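# Move small carton onto raised block using suction arm

## Task

Set the small carton down on the raised block so that no part of it extends beyond the blue tape outline. Leave the large carton undisturbed, in its original position. The carton must stay there by itself, not because the robot holds it. At the end, release it and move the tool away.

## Robot and tools

Robot: one six-joint arm (a UR12e-type model) with a vacuum tool at the flange. The tool has four suction cups, each 36 mm across, on two air channels. Seen from the cup point along its own axes, the cups sit at x = -35 and +35 mm. Channel a's pair is at y = -70 mm and channel b's pair at y = +70 mm. The cups face along the cup point's +z. The tool reaches 148 mm to either side along that y axis, so it is wider than it looks when passing near the large carton or the block. There is only one arm, so each command carries a single row.

Frame: every position and orientation is in the scene frame. Its origin is on the table top under the arm's base, +z is up, and +y points left when you face along +x. Positions are in metres. Quaternions are written w first. The printed cup point can be a little off, more so when the arm reaches far.

The row: 9 numbers, [x, y, z, qw, qx, qy, qz, suction_a, suction_b]. The first seven form an absolute target pose for the cup point (end_effector_position and end_effector_quat_wxyz). They are not offsets. The last two are vacuum levels from -1 to 1. A value of +1 means full vacuum, about 75 kPa below ambient, and a fraction asks for that share of it. A value of 0.01 or less switches the channel off. Each channel keeps its last setting until changed. Send the wanted quaternion in every row, because the reported one can drift. A target more than 0.6 m from the last reported position, along any of the cup point's axes, is refused and nothing moves. On every control step the controller clips the command to within 100 mm and 16 degrees of the measured pose. If position and orientation can't both be met, it favours position.

Tools:
- execute_actions(actions, pictures). Pass an empty list to only read the state; that read includes images. To act, pass one item {"rows": [...], "steps": n}. Give 1 to 15 rows and n from 6 to 15 (default 15). Each step lasts 1/30 s, and the last row repeats to fill any remaining steps. To wait, pass {"steps": n} with n up to 300. Those steps are counted from the previous result, so your reply time is included. Images come back only with an empty list or with pictures: true.
- move(target, speed, stop_force). target is one row. The cup point follows a straight path from where it is now toward that absolute pose, for 0.5 to 10 s; longer paths are cut off at 10 s. speed is in m/s, from 0.002 to 0.5 (default 0.25), and turning is capped at twice that value in rad/s. stop_force is optional, in N, from 13 to 80. The path halts once the wrist sensor reads that much extra push against the direction of motion for two steps in a row. The cup point then backs up two steps and holds. Use it with very slow speeds for approach-and-touch, where the target may sit well below the surface. Don't use it when lifting off something you press on, or when the move also rotates the tool. The suction values go out at the start, and the move doesn't wait for them. The move: line reports how it ended: done, contact, held, off_target, moving or fault. limits=paced means the target was clipped; limits=held means some steps were blocked along the way. The path does not slow down for obstacles, and the tool can overshoot the stated speed.
- wait(seconds): 0 to 10 s with no new command.
- zoom_image(camera, region): camera is cam_high or cam_wrist. region is [x0, y0, x1, y1] in pixels of that camera's 504x504 image, at most 504 px on a side. Use it to check how the carton sits against the blue tape.
- read_manual(section): licence texts only.
Call it only after the carton is resting inside the outline and the tool has been moved clear.

Timing: commands are smoothed and run about 0.17 s behind. The last 6 steps of every action run after its result is taken, and the simulation keeps going while you think. After a large move, compare the reported pose with your target and send the remainder. A "Hand target" line shows where the controller is currently driving the cup point.

Result lines: the pose and velocities of the cup point; the joint positions and torques (these are noisy and offset); and the wrist force and torque in the tool's own axes. Force readings are noisy, offset by up to about 5.5 N, and saturate near 100 N. When pressing down, the force points back into the arm. suction_measured_a and suction_measured_b show the vacuum each channel reaches. part_present turns 1 at 0.54 and returns to 0 below 0.49. HELD marks steps the clearance check blocked, and "pose unreachable" means it changed or blocked the command. MOTOR HOT warns from 70 °C; at 85 °C the brakes lock until the motors cool.

Gripping: lower the tool onto a flat, smooth face of the small carton. Both cups of a channel must lie fully on the surface, clear of edges, seams and gaps. If a channel is on with one cup over nothing, that channel takes all the pump's air and the other channel loses vacuum too. Cups compress under vacuum by up to about 12 mm. To release, set the carton down on the block and switch both channels off. Then raise the tool more than 15 mm before any sideways move. If a cup seals to the table, turn that channel off.

Avoid: the arm is stiff, so pushing even slightly past a contact can trip a fault. That means 150 N external force, or a joint reaching its load limit (elbow 130, wrist joints 46.9, shoulder joints 287 N m). A fault stops the arm for 10 s. Approach surfaces slowly, with stop_force. Don't bump or shift the large carton. Don't drop, slam or slide the small carton, and never knock anything off the table. Loose objects may occasionally get nudged by something, so confirm the final placement before finishing.

Each tool is called as a command line: name --argument value for each argument, lists and objects as JSON in quotes; but a table of rows of numbers goes row by row, as --pt "numbers of a row", without its own name.

## Session

execute_actions --actions '[]'

Scene clock: 0.00 s of 5300.00 s.
end_effector_position=(+0.6327, +0.0082, +0.5130) suction_measured_a=0.01 part_present_a=0 suction_measured_b=0.01 part_present_b=0 end_effector_quat_wxyz=(-0.003, +0.701, +0.713, -0.001) end_effector_velocity=(-0.000, +0.000, -0.001) end_effector_angular_velocity=(+0.001, +0.001, -0.000)
Joint positions: [-0.281 -1.7    1.855 -1.726 -1.572 -1.852]
Joint velocities: [-0.     0.     0.001  0.     0.     0.   ]
Joint torques (N m, as the arm reports them, + toward a larger angle): no reading
Wrist force (N, on the end effector, along its own x y z axes, offset not removed): no reading
Wrist torque (N m, same axes, about the end effector's origin, offset not removed): no reading
Hand target: +0.633, +0.008, +0.513; -0.003, +0.701, +0.713, -0.001

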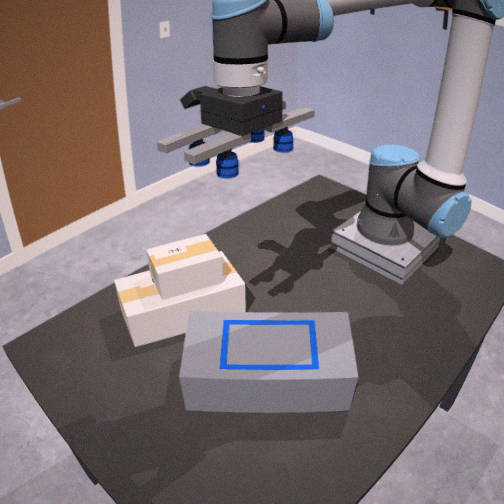

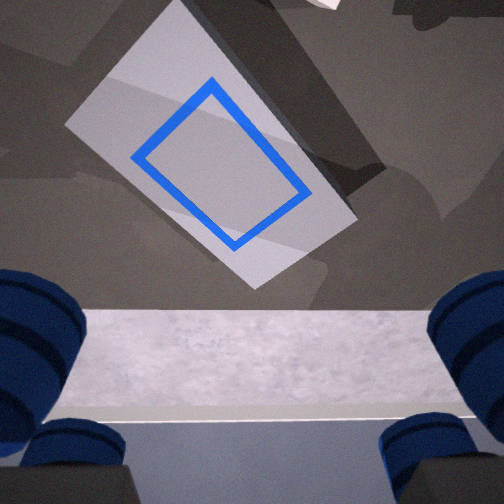

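move --target '[0.62,-0.2,0.40,0,0.9848,-0.1736,0,0,0]' --speed 0.45

Scene clock: 3.10 s of 5300.00 s.
end_effector_position=(+0.6196, -0.2002, +0.4000) suction_measured_a=0.01 part_present_a=0 suction_measured_b=0.01 part_present_b=0 end_effector_quat_wxyz=(+0.000, +0.985, -0.173, -0.000) end_effector_velocity=(-0.000, -0.002, -0.000) end_effector_angular_velocity=(-0.003, +0.001, -0.012)
Joint positions: [-0.6   -1.62   1.986 -1.944 -1.572 -0.235]
Joint velocities: [-0.001  0.001 -0.    -0.002 -0.003  0.011]
Joint torques (N m, as the arm reports them, + toward a larger angle): [-12.32 -33.61 -44.06  -7.57  -2.1    3.1 ]
Wrist force (N, on the end effector, along its own x y z axes, offset not removed): [-1.8 0.9 0.6]
Wrist torque (N m, same axes, about the end effector's origin, offset not removed): [0.22 0.43 -0.18]
Hand target: +0.620, -0.200, +0.400; +0.000, +0.985, -0.174, -0.000
Off the commanded pose: 0.000 m, 0 deg.
Kept back: nothing.
move: done

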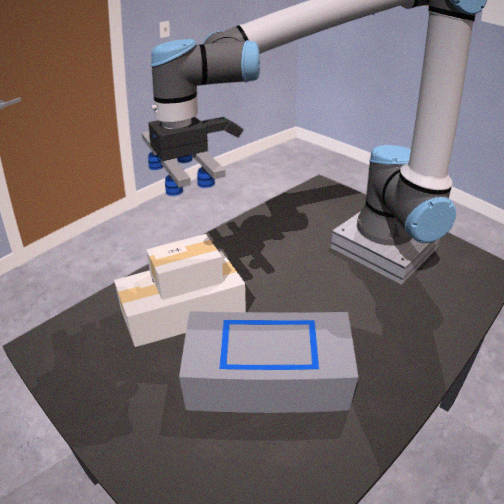

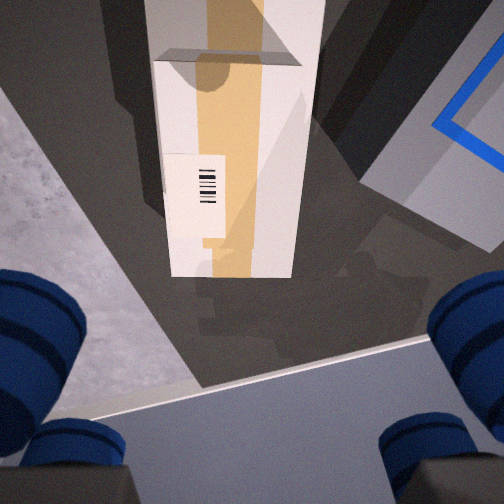

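move --target '[0.646,-0.151,0.215,0,0.9816,-0.1908,0,0,0]'

Scene clock: 4.77 s of 5300.00 s.
end_effector_position=(+0.6460, -0.1510, +0.2151) suction_measured_a=0.01 part_present_a=0 suction_measured_b=0.01 part_present_b=0 end_effector_quat_wxyz=(-0.000, +0.982, -0.191, +0.000) end_effector_velocity=(+0.002, -0.001, -0.002) end_effector_angular_velocity=(-0.002, -0.002, -0.001)
Joint positions: [-0.512 -1.417  2.153 -2.313 -1.572 -0.111]
Joint velocities: [ 0.001  0.004 -0.    -0.007 -0.001  0.002]
Joint torques (N m, as the arm reports them, + toward a larger angle): [ 14.14 -42.32 -34.3   -7.73  -2.21   3.22]
Wrist force (N, on the end effector, along its own x y z axes, offset not removed): [0.0 0.1 -2.3]
Wrist torque (N m, same axes, about the end effector's origin, offset not removed): [-0.05 0.25 -0.26]
Hand target: +0.646, -0.151, +0.215; -0.000, +0.982, -0.191, +0.000
Off the commanded pose: 0.000 m, 0 deg.
Kept back: nothing.
move: done

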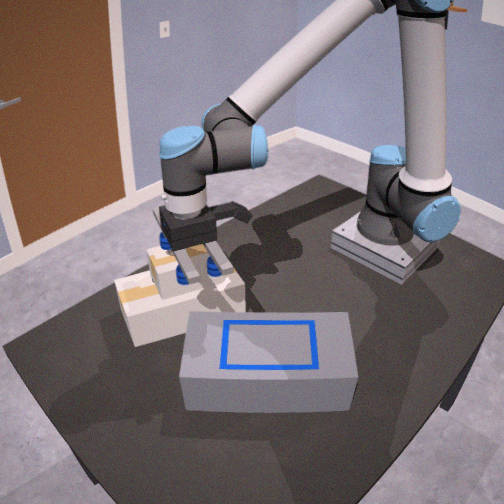

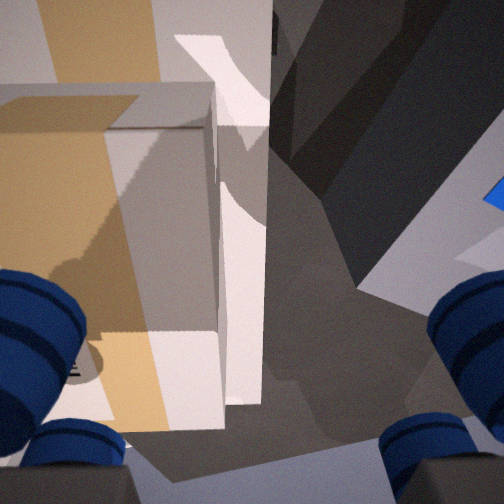

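move --target '[0.646,-0.151,0.187,0,0.9816,-0.1908,0,0,0]' --speed 0.06

move --target '[0.646,-0.151,0.174,0,0.9816,-0.1908,0,0,1]' --speed 0.012 --stop_force 13

Scene clock: 5.90 s of 5300.00 s.
end_effector_position=(+0.6460, -0.1509, +0.1872) suction_measured_a=0.01 part_present_a=0 suction_measured_b=0.01 part_present_b=0 end_effector_quat_wxyz=(-0.000, +0.982, -0.191, -0.000) end_effector_velocity=(-0.001, +0.000, -0.003) end_effector_angular_velocity=(+0.001, +0.002, -0.000)
Joint positions: [-0.512 -1.379  2.172 -2.371 -1.572 -0.111]
Joint velocities: [-0.     0.003  0.002 -0.003 -0.    -0.   ]
Joint torques (N m, as the arm reports them, + toward a larger angle): [-10.11 -41.77 -32.08  -7.63  -2.21  -2.18]
Wrist force (N, on the end effector, along its own x y z axes, offset not removed): [-0.8 -3.1 0.2]
Wrist torque (N m, same axes, about the end effector's origin, offset not removed): [-0.45 0.25 -0.14]
Hand target: +0.646, -0.151, +0.187; -0.000, +0.982, -0.191, -0.000
Off the commanded pose: 0.000 m, 0 deg.
Kept back: nothing.
move: done

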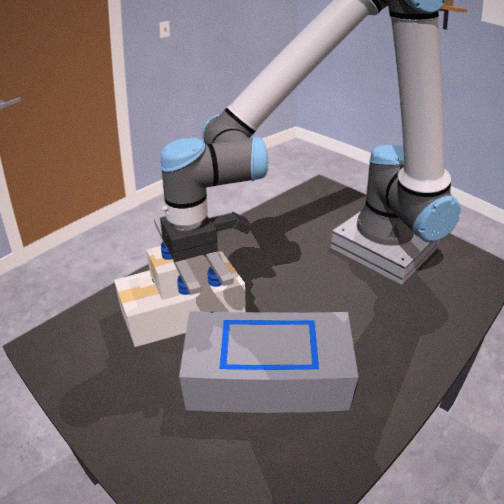

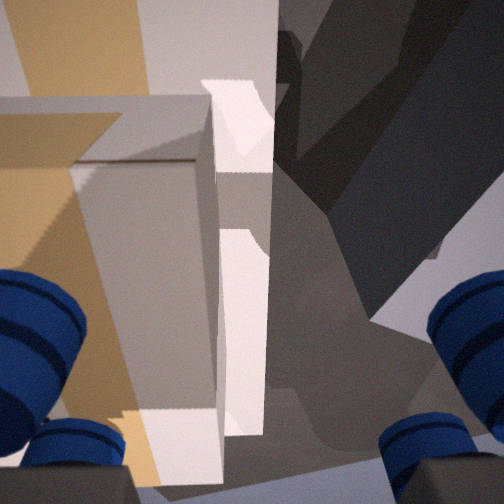

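Scene clock: 7.27 s of 5300.00 s.
end_effector_position=(+0.6460, -0.1510, +0.1742) suction_measured_a=0.01 part_present_a=0 suction_measured_b=0.98 part_present_b=1 end_effector_quat_wxyz=(+0.000, +0.982, -0.191, -0.000) end_effector_velocity=(+0.001, +0.000, -0.002) end_effector_angular_velocity=(-0.000, -0.002, +0.001)
Joint positions: [-0.512 -1.36   2.18  -2.398 -1.572 -0.111]
Joint velocities: [ 0.001  0.003  0.001 -0.005  0.001  0.   ]
Joint torques (N m, as the arm reports them, + toward a larger angle): [-11.18 -48.37 -32.89  -8.    -0.51  -2.47]
Wrist force (N, on the end effector, along its own x y z axes, offset not removed): [2.8 1.1 -0.2]
Wrist torque (N m, same axes, about the end effector's origin, offset not removed): [0.36 -0.22 -0.23]
Hand target: +0.646, -0.151, +0.174; -0.000, +0.982, -0.191, -0.000
Off the commanded pose: 0.000 m, 0 deg.
Kept back: nothing.
move: done

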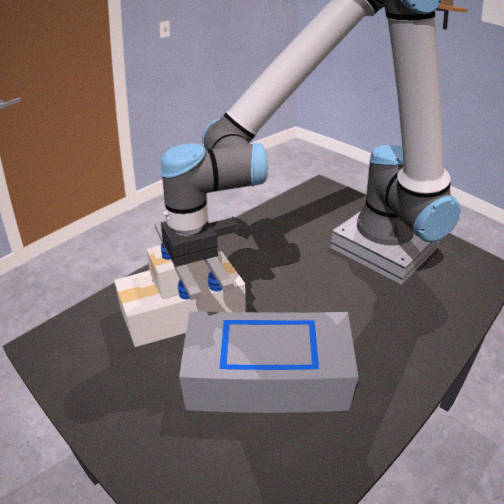

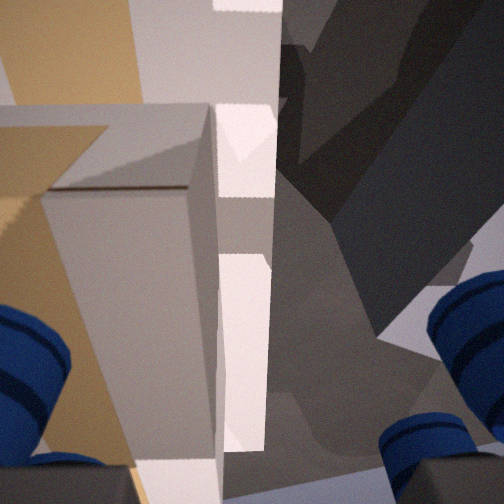

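move --target '[0.646,-0.151,0.24,0,0.9816,-0.1908,0,0,1]' --speed 0.12

move --target '[0.705,0.144,0.225,0,0.9135,-0.4067,0,0,1]'

Scene clock: 8.57 s of 5300.00 s.
end_effector_position=(+0.6460, -0.1510, +0.2398) suction_measured_a=0.01 part_present_a=0 suction_measured_b=0.98 part_present_b=1 end_effector_quat_wxyz=(+0.000, +0.982, -0.191, +0.000) end_effector_velocity=(-0.001, +0.000, +0.001) end_effector_angular_velocity=(+0.001, +0.003, -0.000)
Joint positions: [-0.512 -1.449  2.133 -2.262 -1.572 -0.111]
Joint velocities: [-0.    -0.003 -0.001  0.006 -0.001 -0.   ]
Joint torques (N m, as the arm reports them, + toward a larger angle): [ 15.66 -67.04 -59.16  -4.31   1.69  -2.02]
Wrist force (N, on the end effector, along its own x y z axes, offset not removed): [1.0 -4.2 6.6]
Wrist torque (N m, same axes, about the end effector's origin, offset not removed): [-0.35 0.06 -0.23]
Hand target: +0.646, -0.151, +0.240; +0.000, +0.982, -0.191, +0.000
Off the commanded pose: 0.000 m, 0 deg.
Kept back: nothing.
move: done

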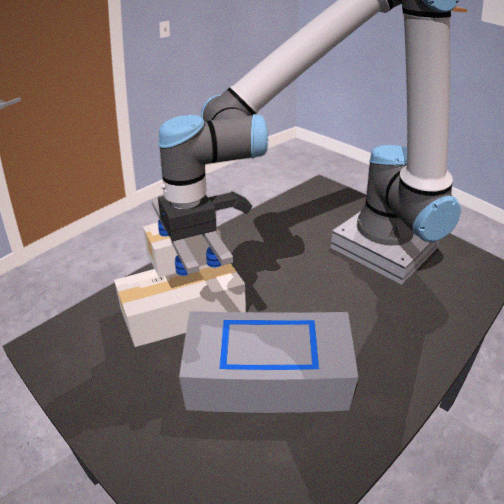

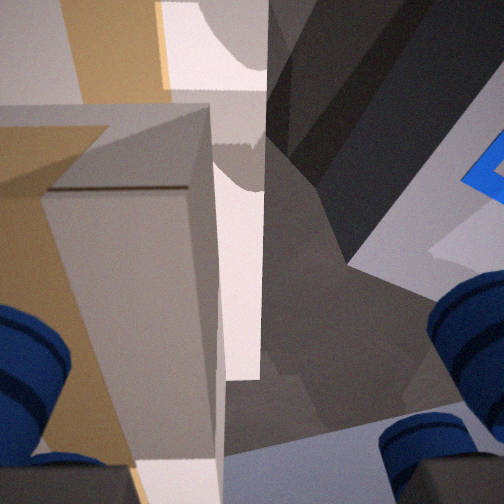

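Scene clock: 10.43 s of 5300.00 s.
end_effector_position=(+0.7054, +0.1442, +0.2249) suction_measured_a=0.01 part_present_a=0 suction_measured_b=0.98 part_present_b=1 end_effector_quat_wxyz=(-0.000, +0.914, -0.407, +0.000) end_effector_velocity=(+0.002, +0.002, +0.001) end_effector_angular_velocity=(-0.001, -0.002, -0.005)
Joint positions: [-0.058 -1.344  2.039 -2.272 -1.574  0.797]
Joint velocities: [ 0.003  0.002 -0.004 -0.    -0.001  0.008]
Joint torques (N m, as the arm reports them, + toward a larger angle): [ 13.34 -52.14 -58.58  -4.03  -2.46   3.4 ]
Wrist force (N, on the end effector, along its own x y z axes, offset not removed): [-0.4 -1.1 2.6]
Wrist torque (N m, same axes, about the end effector's origin, offset not removed): [0.12 0.14 -0.23]
Hand target: +0.705, +0.144, +0.225; -0.000, +0.914, -0.407, +0.000
Off the commanded pose: 0.000 m, 0 deg.
Kept back: nothing.
move: done

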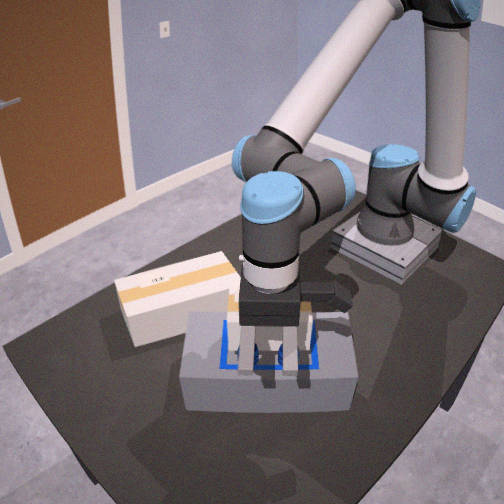

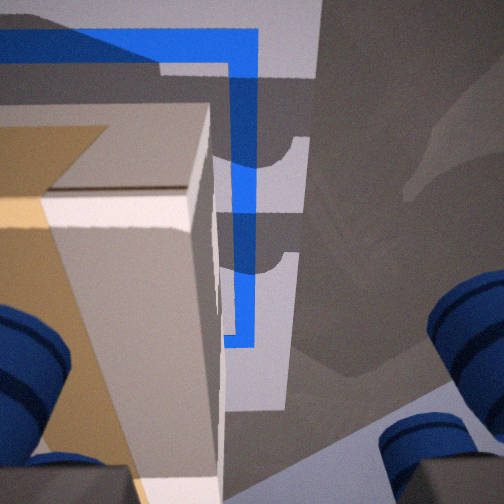

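Well aligned.

move --target '[0.704,0.143,0.197,0,0.9135,-0.4067,0,0,1]' --speed 0.05

move --target '[0.704,0.143,0.165,0,0.9135,-0.4067,0,0,1]' --speed 0.007 --stop_force 13

Scene clock: 11.63 s of 5300.00 s.
end_effector_position=(+0.7040, +0.1430, +0.1973) suction_measured_a=0.01 part_present_a=0 suction_measured_b=0.98 part_present_b=1 end_effector_quat_wxyz=(+0.000, +0.914, -0.407, -0.000) end_effector_velocity=(+0.001, -0.000, -0.002) end_effector_angular_velocity=(+0.002, -0.002, -0.001)
Joint positions: [-0.06  -1.313  2.061 -2.325 -1.575  0.795]
Joint velocities: [-0.001  0.003  0.001 -0.006  0.002 -0.   ]
Joint torques (N m, as the arm reports them, + toward a larger angle): [-12.01 -53.4  -35.62  -8.08  -2.38  -2.38]
Wrist force (N, on the end effector, along its own x y z axes, offset not removed): [2.6 -1.4 2.3]
Wrist torque (N m, same axes, about the end effector's origin, offset not removed): [0.00 -0.16 -0.37]
Hand target: +0.704, +0.143, +0.197; +0.000, +0.914, -0.407, -0.000
Off the commanded pose: 0.000 m, 0 deg.
Kept back: nothing.
move: done

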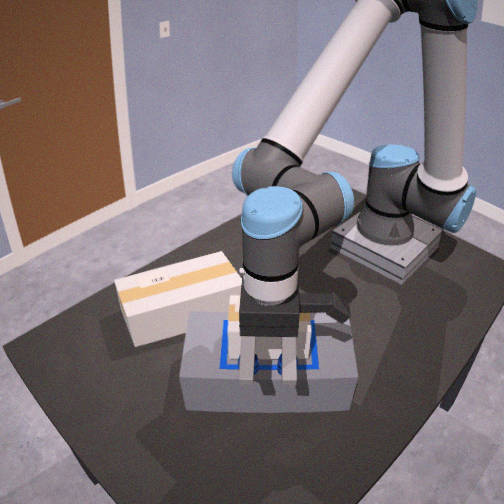

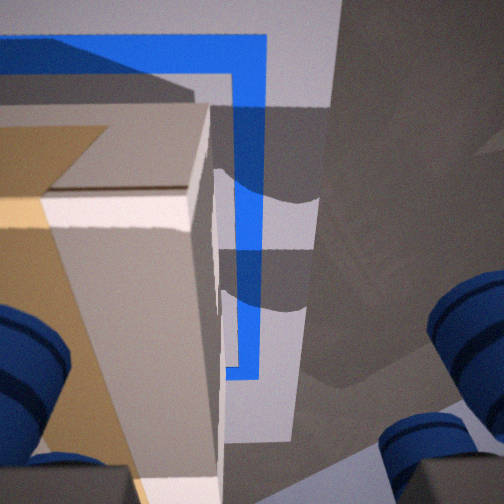

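Scene clock: 13.50 s of 5300.00 s.
end_effector_position=(+0.7040, +0.1430, +0.1869) suction_measured_a=0.01 part_present_a=0 suction_measured_b=0.98 part_present_b=1 end_effector_quat_wxyz=(-0.000, +0.914, -0.407, +0.000) end_effector_velocity=(-0.002, -0.000, +0.000) end_effector_angular_velocity=(-0.001, +0.005, +0.000)
Joint positions: [-0.06  -1.299  2.068 -2.345 -1.575  0.795]
Joint velocities: [ 0.    -0.002  0.001  0.005 -0.001 -0.   ]
Joint torques (N m, as the arm reports them, + toward a larger angle): [-12.59 -54.38 -32.81  -0.23   3.07  -2.59]
Wrist force (N, on the end effector, along its own x y z axes, offset not removed): [-4.6 -1.1 -33.4]
Wrist torque (N m, same axes, about the end effector's origin, offset not removed): [-2.28 1.29 -0.06]
Hand target: +0.704, +0.143, +0.187; -0.000, +0.914, -0.407, +0.000
Off the commanded pose: 0.022 m, 0 deg.
Kept back: nothing.
move: contact

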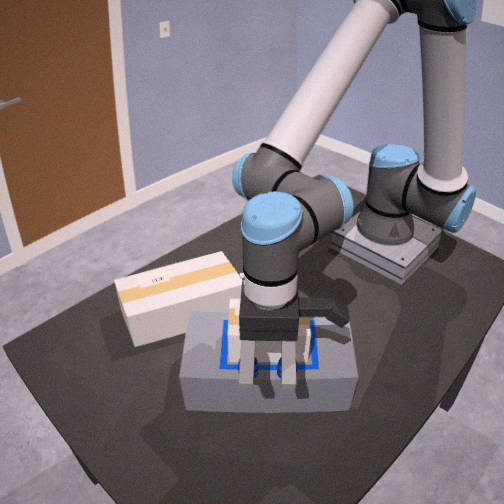

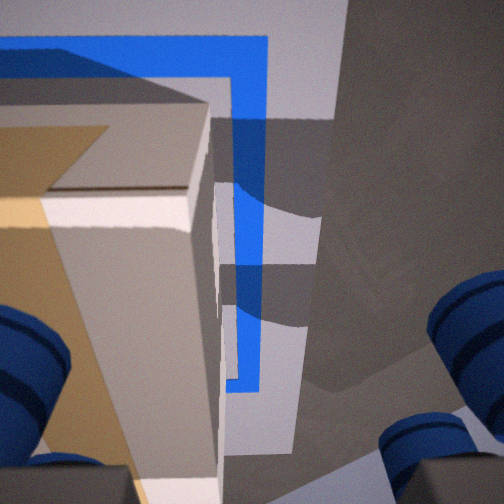

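execute_actions --actions '[{"rows":[[0.704,0.143,0.188,0,0.9135,-0.4067,0,0,0]],"steps":8}]'

move --target '[0.704,0.143,0.42,0,0.9135,-0.4067,0,0,0]'

Scene clock: 13.70 s of 5300.00 s.
end_effector_position=(+0.7040, +0.1430, +0.1872) suction_measured_a=0.01 part_present_a=0 suction_measured_b=0.08 part_present_b=0 end_effector_quat_wxyz=(+0.000, +0.914, -0.407, +0.000) end_effector_velocity=(+0.001, -0.001, +0.007) end_effector_angular_velocity=(+0.000, -0.002, -0.001)
Joint positions: [-0.06  -1.3    2.067 -2.344 -1.575  0.795]
Joint velocities: [-0.001 -0.007 -0.005  0.011  0.     0.   ]
Joint torques (N m, as the arm reports them, + toward a larger angle): [-10.56 -51.26 -34.72  -0.77   3.94  -1.95]
Wrist force (N, on the end effector, along its own x y z axes, offset not removed): [-1.5 0.5 -40.0]
Wrist torque (N m, same axes, about the end effector's origin, offset not removed): [-2.49 0.98 -0.06]
Steps of this call (steps 1 to 4: nothing new was sent; steps 5 to 6: the first 2 steps of this action). Readings (end_effector_position | what the end effector reports):
5: (+0.7040, +0.1430, +0.1871) | suction_measured_a=0.01 part_present_a=0 suction_measured_b=0.56 part_present_b=1
6: the state above

Scene clock: 15.50 s of 5300.00 s.
end_effector_position=(+0.7040, +0.1431, +0.4199) suction_measured_a=0.01 part_present_a=0 suction_measured_b=0.01 part_present_b=0 end_effector_quat_wxyz=(-0.000, +0.914, -0.407, +0.000) end_effector_velocity=(-0.000, -0.002, +0.002) end_effector_angular_velocity=(-0.003, +0.002, -0.001)
Joint positions: [-0.059 -1.516  1.847 -1.908 -1.575  0.797]
Joint velocities: [-0.001 -0.001 -0.003  0.006 -0.003 -0.001]
Joint torques (N m, as the arm reports them, + toward a larger angle): [ -7.07 -68.62 -64.74  -3.57  -2.28  -2.59]
Wrist force (N, on the end effector, along its own x y z axes, offset not removed): [1.2 -3.1 0.0]
Wrist torque (N m, same axes, about the end effector's origin, offset not removed): [-0.36 0.02 -0.14]
Hand target: +0.704, +0.143, +0.420; -0.000, +0.914, -0.407, +0.000
Off your previous action's commanded pose: 0.000 m, 0 deg at its last step (step 6 of this call).
Off the commanded pose: 0.000 m, 0 deg.
Kept back: nothing.
move: done

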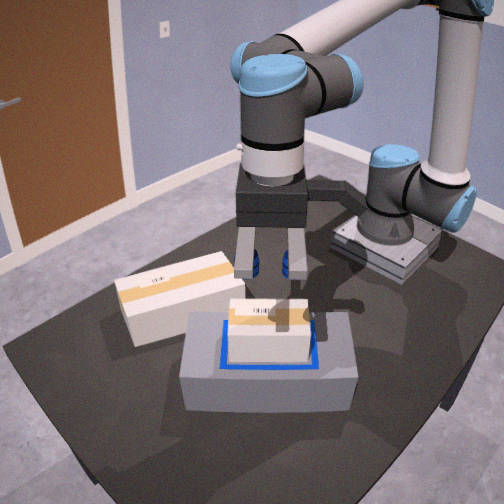

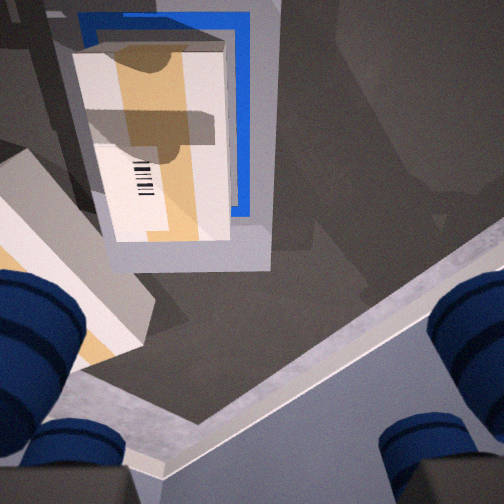

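finished_scene --scene 2

The scene is finished: the task was done.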